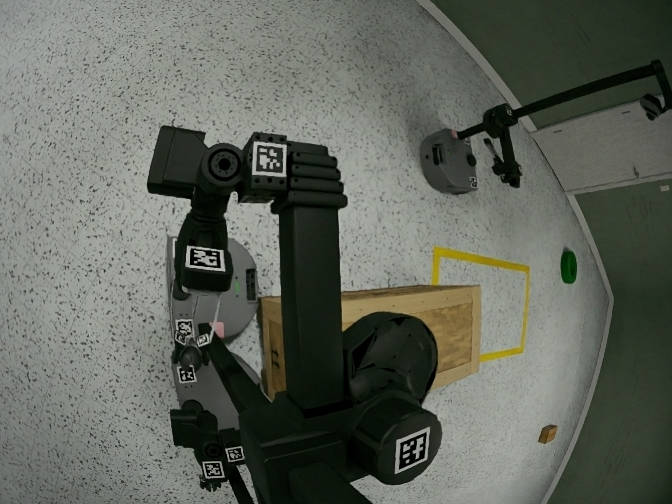

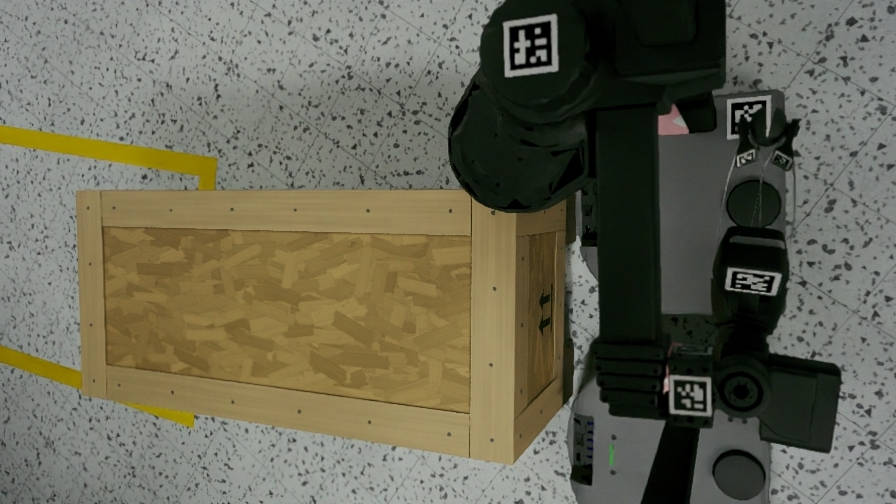

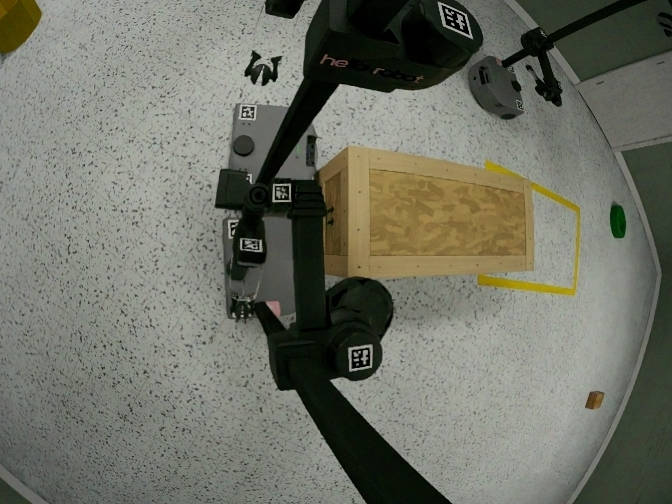

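>>> execute_actions(
  actions=[
    {"r3":{"base":{"rotate_rad":-0.04}},"r2":{"base":{"translate_m":-0.005}}},
  ],
  cameras=[],
)

>>> execute_actions(
  actions=[
    {"r3":{"base":{"translate_m":-0.11}},"r2":{"base":{"translate_m":-0.1}}},
  ],
  cameras=["r3_head_camera","r1_head_camera"],
)

Scene clock: 558.57 s.
r1.base_odometry: x=-2.006 y=-1.202 heading=-2.698 (m, m, rad; r1's odometry frame)
r1.turned_by_wheels: +0.000 (rad since the last result)
r1.turned_by_imu: +0.000 (rad since the last result)
r1.base_tilt: forward=+1.8 right=-1.0 (deg)
r1.lidar_m: 1.53 1.22 1.20 1.29 1.91 4.59 2.77 0.92 0.74 3.79 4.15 3.40
r1.head_depth_mm: 2941 2401 1407 1573 1424 1249 1123 / 2998 2433 1377 1493 1420 1243 1131 / 3060 2486 1379 1329 1415 1238 - / 3058 2408 1372 1231 1394 1245 - / 3109 2432 1362 1446 1411 1239 1140 / 3092 2450 1948 1639 1406 1240 1109 / 3123 2420 1954 1623 1408 1236 1100
r1.base_status: not commanded
r1.joint_positions: lift_m=+0.280 arm_m=+0.003 wrist_yaw_rad=+3.000 wrist_pitch_rad=-0.416 wrist_roll_rad=-0.005 gripper_m=+0.000 head_pan_rad=-2.093 head_tilt_rad=-0.902
r1.joint_status: not commanded
r1.motor_effort: left_wheel=+3(3) right_wheel=-2(2) lift_m=+21(21) arm_m=-1(0) wrist_yaw_rad=+1(0) wrist_pitch_rad=+6(6) wrist_roll_rad=+0(0) gripper_m=-2(2) head_pan_rad=-3(3) head_tilt_rad=-1(0) (%)
r1.hand_pose: x=+0.0104 y=+0.0744 z=+0.2934 quat_wxyz=(+0.195, +0.698, +0.098, +0.682) (m; r1's base frame)
r1.wrist_depth_mm: - - - - - - 885 / - - - - - - 986 / - - - 976 954 884 880 / 818 805 769 764 720 696 678 / 642 612 609 620 600 570 554 / 540 534 - - 489 489 463 / 447 - - - 416 412 406
r2.base_odometry: x=-1.244 y=-0.385 heading=-1.168 (m, m, rad; r2's odometry frame)
r2.turned_by_wheels: +0.000 (rad since the last result)
r2.turned_by_imu: -0.001 (rad since the last result)
r2.base_tilt: forward=+0.2 right=+0.9 (deg)
r2.lidar_m: 2.96 2.27 2.22 0.38 0.41 0.29 0.29 1.55 2.52 2.68 3.82 1.56
r2.head_depth_mm: 2074 1268 1110 - - - 954 / 2075 1263 1129 - - 1164 1074 / 2082 1266 1135 - - - - / 2082 1815 1582 1448 1325 - - / 2107 1816 1615 1452 1338 - - / 2111 1822 1614 1450 1338 1174 1140 / 1969 1623 1616 1460 1354 1175 1138
r2.base_status: done
r2.joint_positions: lift_m=+0.760 arm_m=-0.001 wrist_yaw_rad=+3.000 wrist_pitch_rad=-0.417 wrist_roll_rad=-0.009 gripper_m=+0.000 head_pan_rad=-3.146 head_tilt_rad=-1.090
r2.joint_status: not commanded
r2.motor_effort: left_wheel=+3(6) right_wheel=-2(6) lift_m=+37(38) arm_m=-3(3) wrist_yaw_rad=+0(1) wrist_pitch_rad=+5(5) wrist_roll_rad=+1(1) gripper_m=-2(2) head_pan_rad=+2(3) head_tilt_rad=-4(4) (%)
r2.hand_pose: x=+0.0104 y=+0.0781 z=+0.7726 quat_wxyz=(+0.195, +0.697, +0.098, +0.683) (m; r2's base frame)
r2.wrist_depth_mm: - - - - - - - / - - 523 - - - - / - - 344 - - - - / - - 349 - - - - / - - - - - - - / 554 594 - 944 - - - / 490 571 698 823 866 882 873
r3.base_odometry: x=-0.556 y=+1.944 heading=+1.982 (m, m, rad; r3's odometry frame)
r3.turned_by_wheels: -0.040 (rad since the last result)
r3.turned_by_imu: -0.040 (rad since the last result)
r3.base_tilt: forward=+0.4 right=-0.6 (deg)
r3.lidar_m: 2.48 1.91 1.87 1.99 2.88 4.73 0.30 0.31 0.27 0.27 1.86 1.79
r3.head_depth_mm: 1768 1606 1475 1375 - 1139 1090 / 1797 1639 1479 1388 - - 1091 / 1824 1641 1469 1383 - - 1094 / 1829 1148 1044 961 1127 - 1108 / 1855 1157 1053 972 1133 - 1120 / 1865 1169 1067 976 1124 - 1105 / 1885 1700 1522 1377 1187 1027 1125
r3.base_status: done
r3.joint_positions: lift_m=+0.500 arm_m=+0.000 wrist_yaw_rad=+3.001 wrist_pitch_rad=-0.419 wrist_roll_rad=+0.014 gripper_m=+0.000 head_pan_rad=-3.133 head_tilt_rad=-1.186
r3.joint_status: not commanded
r3.motor_effort: left_wheel=+2(4) right_wheel=-3(4) lift_m=+29(29) arm_m=-1(1) wrist_yaw_rad=-1(1) wrist_pitch_rad=+9(9) wrist_roll_rad=+0(0) gripper_m=-2(2) head_pan_rad=-6(5) head_tilt_rad=-5(7) (%)
r3.hand_pose: x=+0.0102 y=+0.0776 z=+0.5124 quat_wxyz=(+0.196, +0.705, +0.097, +0.675) (m; r3's base frame)
r3.wrist_depth_mm: - - - - - - - / - - - - - - - / - - - - - - - / - - - - - - - / 888 904 950 - 919 911 904 / 747 755 - - 776 763 764 / 655 648 660 656 668 663 661
pictures: none
No camera images: the call's "cameras" was empty. Leave "cameras" out to get every camera's image.

Scene clock: 562.50 s.
r1.base_odometry: x=-2.006 y=-1.202 heading=-2.698 (m, m, rad; r1's odometry frame)
r1.turned_by_wheels: +0.000 (rad since the last result)
r1.turned_by_imu: +0.000 (rad since the last result)
r1.base_tilt: forward=+1.9 right=-1.0 (deg)
r1.lidar_m: 1.52 1.22 1.20 1.29 1.91 4.59 2.77 0.92 0.71 1.06 4.14 3.37
r1.head_depth_mm: 1553 2378 1419 1588 1416 1251 1125 / 3082 2455 1385 1490 1419 1244 1123 / 3128 2493 1364 1333 1413 1235 - / 3063 2431 1364 1228 1400 1234 - / 3073 2472 1361 1212 1381 1233 1140 / 3152 2443 1943 1610 1413 1241 1104 / 3114 2431 1954 1640 1415 1235 1101
r1.base_status: not commanded
r1.joint_positions: lift_m=+0.280 arm_m=+0.003 wrist_yaw_rad=+3.000 wrist_pitch_rad=-0.416 wrist_roll_rad=-0.005 gripper_m=+0.000 head_pan_rad=-2.093 head_tilt_rad=-0.902
r1.joint_status: not commanded
r1.motor_effort: left_wheel=+4(4) right_wheel=-2(3) lift_m=+21(21) arm_m=-1(0) wrist_yaw_rad=+0(1) wrist_pitch_rad=+7(6) wrist_roll_rad=+0(0) gripper_m=-3(2) head_pan_rad=-2(3) head_tilt_rad=+0(0) (%)
r1.hand_pose: x=+0.0104 y=+0.0744 z=+0.2934 quat_wxyz=(+0.195, +0.698, +0.098, +0.682) (m; r1's base frame)
r1.wrist_depth_mm: - - - - - 987 882 / - - - - - - 938 / - - - 996 953 932 889 / 818 791 754 736 721 705 689 / 638 636 617 623 582 568 541 / 536 524 - - 474 485 469 / 445 - - - 416 412 400
r2.base_odometry: x=-1.283 y=-0.293 heading=-1.168 (m, m, rad; r2's odometry frame)
r2.turned_by_wheels: +0.000 (rad since the last result)
r2.turned_by_imu: +0.014 (rad since the last result)
r2.base_tilt: forward=+0.2 right=+0.9 (deg)
r2.lidar_m: 2.99 2.32 2.28 0.38 0.38 0.28 0.27 1.46 2.47 2.64 3.82 1.64
r2.head_depth_mm: 2077 1260 1112 - - - 953 / 2073 1263 1132 - - 1163 1071 / 2085 1255 1137 - - - - / 2077 1813 1601 1435 1317 - - / 2089 1830 1603 1445 1345 - - / 2100 1835 1614 1452 1339 1169 1141 / 2021 1605 1565 1451 1352 1178 1139
r2.base_status: translate_m off_target (by the wheels' count: -0.0998 of -0.1000)
r2.joint_positions: lift_m=+0.760 arm_m=-0.001 wrist_yaw_rad=+3.000 wrist_pitch_rad=-0.417 wrist_roll_rad=-0.009 gripper_m=+0.000 head_pan_rad=-3.145 head_tilt_rad=-1.091
r2.joint_status: not commanded
r2.on_its_own: left_wheel is at rest, and its effort (-32) is outside its rest range (-18 to +18); right_wheel is at rest, and its effort (-20) is outside its rest range (-18 to +18)
r2.motor_effort: left_wheel=-32(94) right_wheel=-20(81) lift_m=+36(38) arm_m=-3(3) wrist_yaw_rad=+1(0) wrist_pitch_rad=+5(5) wrist_roll_rad=+1(1) gripper_m=-2(2) head_pan_rad=+2(2) head_tilt_rad=-4(4) (%)
r2.hand_pose: x=+0.0104 y=+0.0781 z=+0.7726 quat_wxyz=(+0.195, +0.697, +0.098, +0.683) (m; r2's base frame)
r2.wrist_depth_mm: - - - - - - - / - - 512 - - - - / - - 338 - - - - / - - 374 375 - - - / - - - - - - - / 555 591 - 942 - - - / 481 528 713 806 858 866 895
r3.base_odometry: x=-0.512 y=+1.843 heading=+1.981 (m, m, rad; r3's odometry frame)
r3.turned_by_wheels: -0.001 (rad since the last result)
r3.turned_by_imu: +0.015 (rad since the last result)
r3.base_tilt: forward=+0.4 right=-0.6 (deg)
r3.lidar_m: 2.51 1.96 1.92 2.06 3.01 4.64 0.28 0.29 0.27 0.27 4.12 1.86
r3.head_depth_mm: 1760 1617 1472 1359 - 1142 1095 / 1781 1614 1482 1385 - - 1095 / 1800 1612 1478 1383 - - 1101 / 1823 1146 1045 958 1011 - 1109 / 1835 1161 1055 968 1080 - 1116 / 1874 1164 1062 977 1086 - 1110 / 1863 1695 1527 1374 1180 1025 1135
r3.base_status: translate_m off_target (by the wheels' count: -0.1096 of -0.1100)
r3.joint_positions: lift_m=+0.500 arm_m=+0.000 wrist_yaw_rad=+3.001 wrist_pitch_rad=-0.418 wrist_roll_rad=+0.014 gripper_m=+0.000 head_pan_rad=-3.134 head_tilt_rad=-1.188
r3.joint_status: not commanded
r3.on_its_own: left_wheel is at rest, and its effort (-63) is outside its rest range (-18 to +18); right_wheel is at rest, and its effort (-51) is outside its rest range (-18 to +18)
r3.motor_effort: left_wheel=-63(96) right_wheel=-51(86) lift_m=+27(29) arm_m=-1(1) wrist_yaw_rad=+0(1) wrist_pitch_rad=+9(9) wrist_roll_rad=+0(0) gripper_m=-2(2) head_pan_rad=-3(4) head_tilt_rad=-4(6) (%)
r3.hand_pose: x=+0.0103 y=+0.0777 z=+0.5126 quat_wxyz=(+0.196, +0.705, +0.097, +0.675) (m; r3's base frame)
r3.wrist_depth_mm: - - - - - - - / - - - - - - - / - - - - - - - / - - - - - - - / 894 886 944 - 906 906 903 / 752 759 - - 759 777 777 / 651 654 657 665 668 662 665
pictures: r1_head_camera (sideways: a quarter turn clockwise sets it upright), r3_head_camera (sideways: a quarter turn clockwise sets it upright)
Images, in order (width x height): r1_head_camera 896x504, r3_head_camera 896x504.

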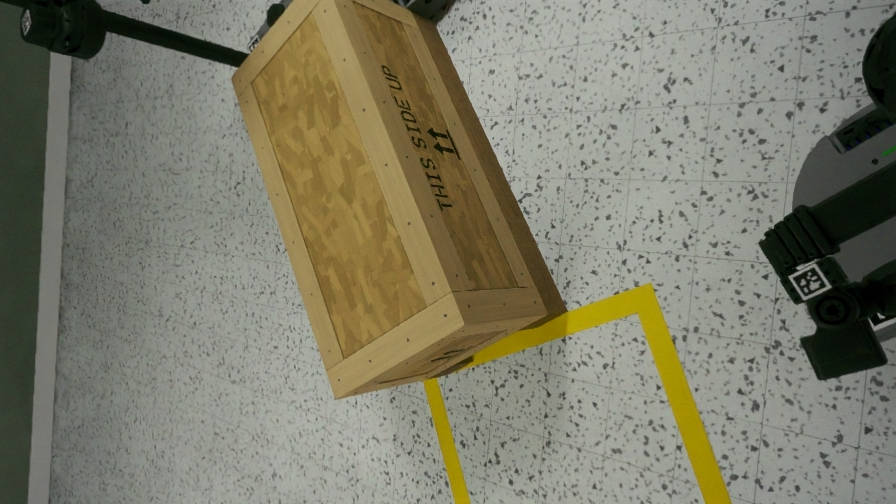

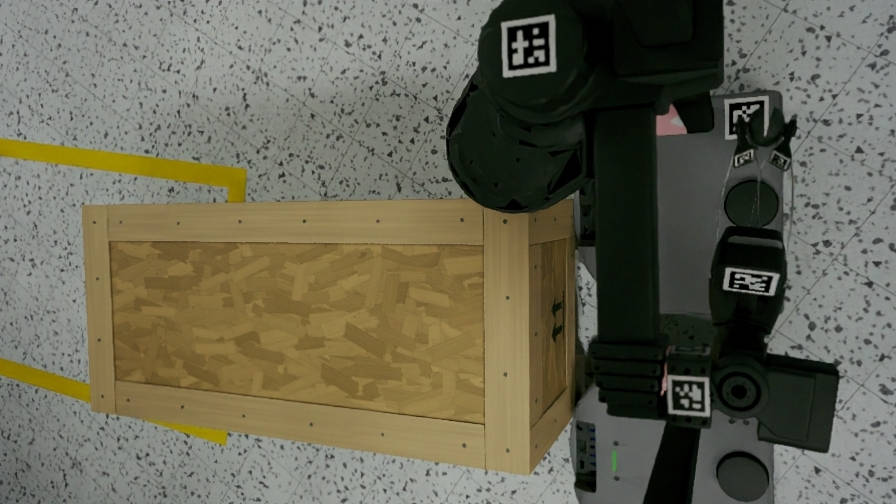

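Works nicely. Larger step.

>>> execute_actions(
  actions=[
    {"r3":{"base":{"translate_m":-0.22}},"r2":{"base":{"translate_m":-0.22}},"r1":{"joints":{"head_pan_rad":-1.85}}},
  ],
  cameras=["r3_head_camera","r1_head_camera"],
)

Scene clock: 571.57 s.
r1.base_odometry: x=-2.006 y=-1.202 heading=-2.698 (m, m, rad; r1's odometry frame)
r1.turned_by_wheels: +0.000 (rad since the last result)
r1.turned_by_imu: +0.000 (rad since the last result)
r1.base_tilt: forward=+1.9 right=-1.0 (deg)
r1.lidar_m: 1.53 1.22 1.20 1.29 1.91 4.59 2.78 0.92 0.69 0.68 4.15 3.37
r1.head_depth_mm: 2956 2453 1378 1259 1418 1249 1111 / 3063 2438 1374 1235 1426 1244 1141 / 3106 2449 1364 1201 1392 1234 1140 / 3184 2421 1370 1180 1369 1248 - / 3182 2423 1949 1156 1365 1242 1107 / 3186 2401 1953 1627 1413 1238 1106 / 3162 2392 1943 1637 1409 1230 1098
r1.base_status: not commanded
r1.joint_positions: lift_m=+0.280 arm_m=+0.003 wrist_yaw_rad=+3.000 wrist_pitch_rad=-0.416 wrist_roll_rad=-0.005 gripper_m=+0.000 head_pan_rad=-1.857 head_tilt_rad=-0.902
r1.joint_status: all done
r1.motor_effort: left_wheel=+4(4) right_wheel=-2(2) lift_m=+21(20) arm_m=+0(0) wrist_yaw_rad=-1(1) wrist_pitch_rad=+7(7) wrist_roll_rad=+0(0) gripper_m=-2(2) head_pan_rad=+3(15) head_tilt_rad=+0(0) (%)
r1.hand_pose: x=+0.0104 y=+0.0744 z=+0.2934 quat_wxyz=(+0.195, +0.698, +0.098, +0.682) (m; r1's base frame)
r1.wrist_depth_mm: - - - - - - 900 / - - - - - - 928 / - - - 982 960 919 868 / 839 802 760 756 711 696 687 / 637 630 593 623 581 555 557 / 538 514 - - 483 475 476 / 458 - - - 416 417 402
r2.base_odometry: x=-1.369 y=-0.091 heading=-1.168 (m, m, rad; r2's odometry frame)
r2.turned_by_wheels: +0.000 (rad since the last result)
r2.turned_by_imu: -0.001 (rad since the last result)
r2.base_tilt: forward=+0.2 right=+0.9 (deg)
r2.lidar_m: 3.15 2.45 2.40 0.38 0.38 0.28 0.27 1.26 2.35 2.50 3.64 1.83
r2.head_depth_mm: 2066 1254 1109 - - - 951 / 2063 1251 1138 - - 1169 1082 / 2066 1259 1135 - - - - / 2087 1811 1611 1448 1339 - - / 2065 1831 1601 1452 1335 - - / 2098 1819 1615 1452 1340 1172 1138 / 2086 1758 1467 1458 1361 1175 1130
r2.base_status: translate_m off_target (by the wheels' count: -0.2197 of -0.2200)
r2.joint_positions: lift_m=+0.760 arm_m=-0.001 wrist_yaw_rad=+3.000 wrist_pitch_rad=-0.417 wrist_roll_rad=-0.009 gripper_m=+0.000 head_pan_rad=-3.145 head_tilt_rad=-1.091
r2.joint_status: not commanded
r2.on_its_own: left_wheel is at rest, and its effort (-29) is outside its rest range (-18 to +18); right_wheel is at rest, and its effort (-50) is outside its rest range (-18 to +18)
r2.motor_effort: left_wheel=-29(65) right_wheel=-50(58) lift_m=+36(36) arm_m=-3(3) wrist_yaw_rad=+0(1) wrist_pitch_rad=+5(5) wrist_roll_rad=+1(1) gripper_m=-2(2) head_pan_rad=+2(2) head_tilt_rad=-4(3) (%)
r2.hand_pose: x=+0.0104 y=+0.0781 z=+0.7726 quat_wxyz=(+0.195, +0.697, +0.098, +0.683) (m; r2's base frame)
r2.wrist_depth_mm: - - 510 - - - - / - - 505 - - - - / - - 345 - - - - / - - 372 374 - - - / - - - - - - - / 563 586 - 950 - - - / 488 517 714 813 848 862 883
r3.base_odometry: x=-0.425 y=+1.642 heading=+1.981 (m, m, rad; r3's odometry frame)
r3.turned_by_wheels: -0.001 (rad since the last result)
r3.turned_by_imu: -0.004 (rad since the last result)
r3.base_tilt: forward=+0.4 right=-0.6 (deg)
r3.lidar_m: 2.69 2.08 2.05 2.18 3.20 4.47 0.28 0.29 0.27 0.27 4.18 2.03
r3.head_depth_mm: 1767 1603 1472 1365 - 1145 1091 / 1785 1615 1480 1397 - - 1094 / 1812 1622 1478 1381 - - 1101 / 1824 1144 1046 962 1013 - 1108 / 1835 1158 1054 969 1079 - 1121 / 1858 1162 1059 974 1088 - 1101 / 1883 1690 1543 1374 1174 1028 1133
r3.base_status: translate_m off_target (by the wheels' count: -0.2196 of -0.2200)
r3.joint_positions: lift_m=+0.500 arm_m=+0.000 wrist_yaw_rad=+3.001 wrist_pitch_rad=-0.418 wrist_roll_rad=+0.014 gripper_m=+0.000 head_pan_rad=-3.134 head_tilt_rad=-1.188
r3.joint_status: not commanded
r3.on_its_own: left_wheel is at rest, and its effort (-74) is outside its rest range (-18 to +18); right_wheel is at rest, and its effort (-45) is outside its rest range (-18 to +18)
r3.motor_effort: left_wheel=-74(83) right_wheel=-45(68) lift_m=+27(27) arm_m=-1(1) wrist_yaw_rad=-1(0) wrist_pitch_rad=+9(9) wrist_roll_rad=+0(0) gripper_m=-3(1) head_pan_rad=-3(4) head_tilt_rad=-4(5) (%)
r3.hand_pose: x=+0.0103 y=+0.0777 z=+0.5126 quat_wxyz=(+0.196, +0.705, +0.097, +0.675) (m; r3's base frame)
r3.wrist_depth_mm: - - - - - - - / - - - - - - - / - - - - - - - / - - - - - - - / 886 890 950 - 917 906 906 / 748 755 - - 771 768 775 / 652 651 659 665 655 669 662
pictures: r1_head_camera (sideways: a quarter turn clockwise sets it upright), r3_head_camera (sideways: a quarter turn clockwise sets it upright)
Images, in order (width x height): r1_head_camera 896x504, r3_head_camera 896x504.

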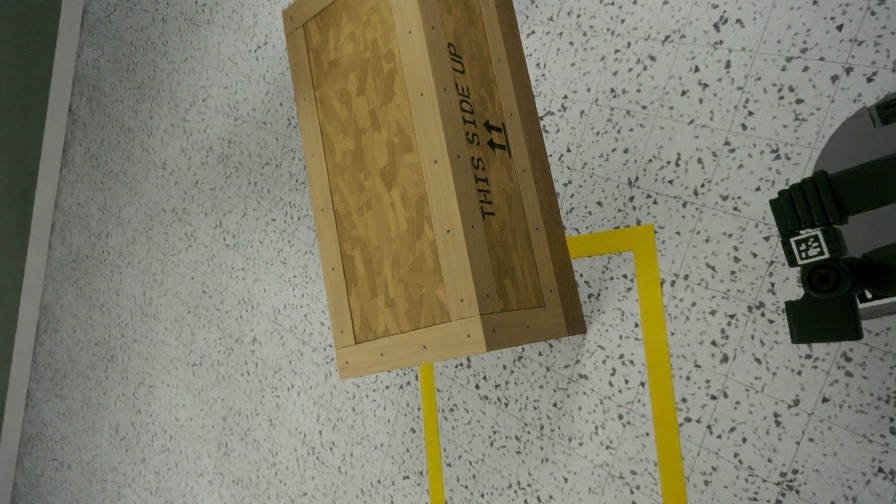

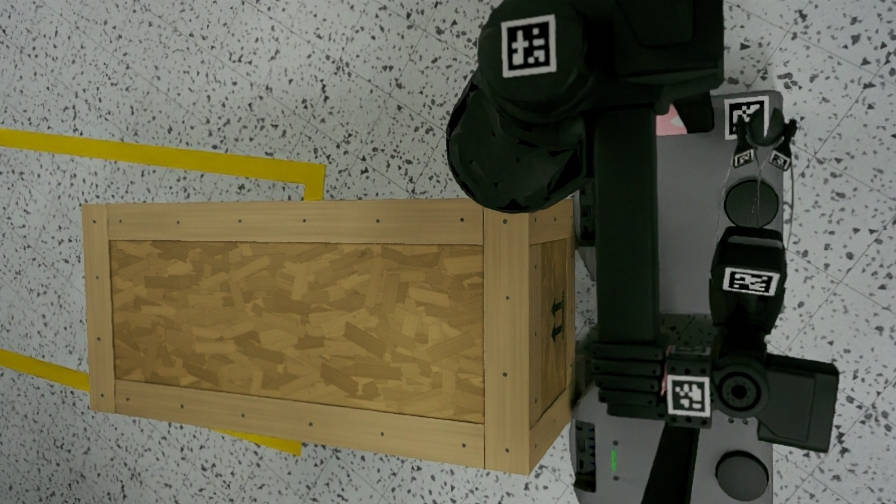

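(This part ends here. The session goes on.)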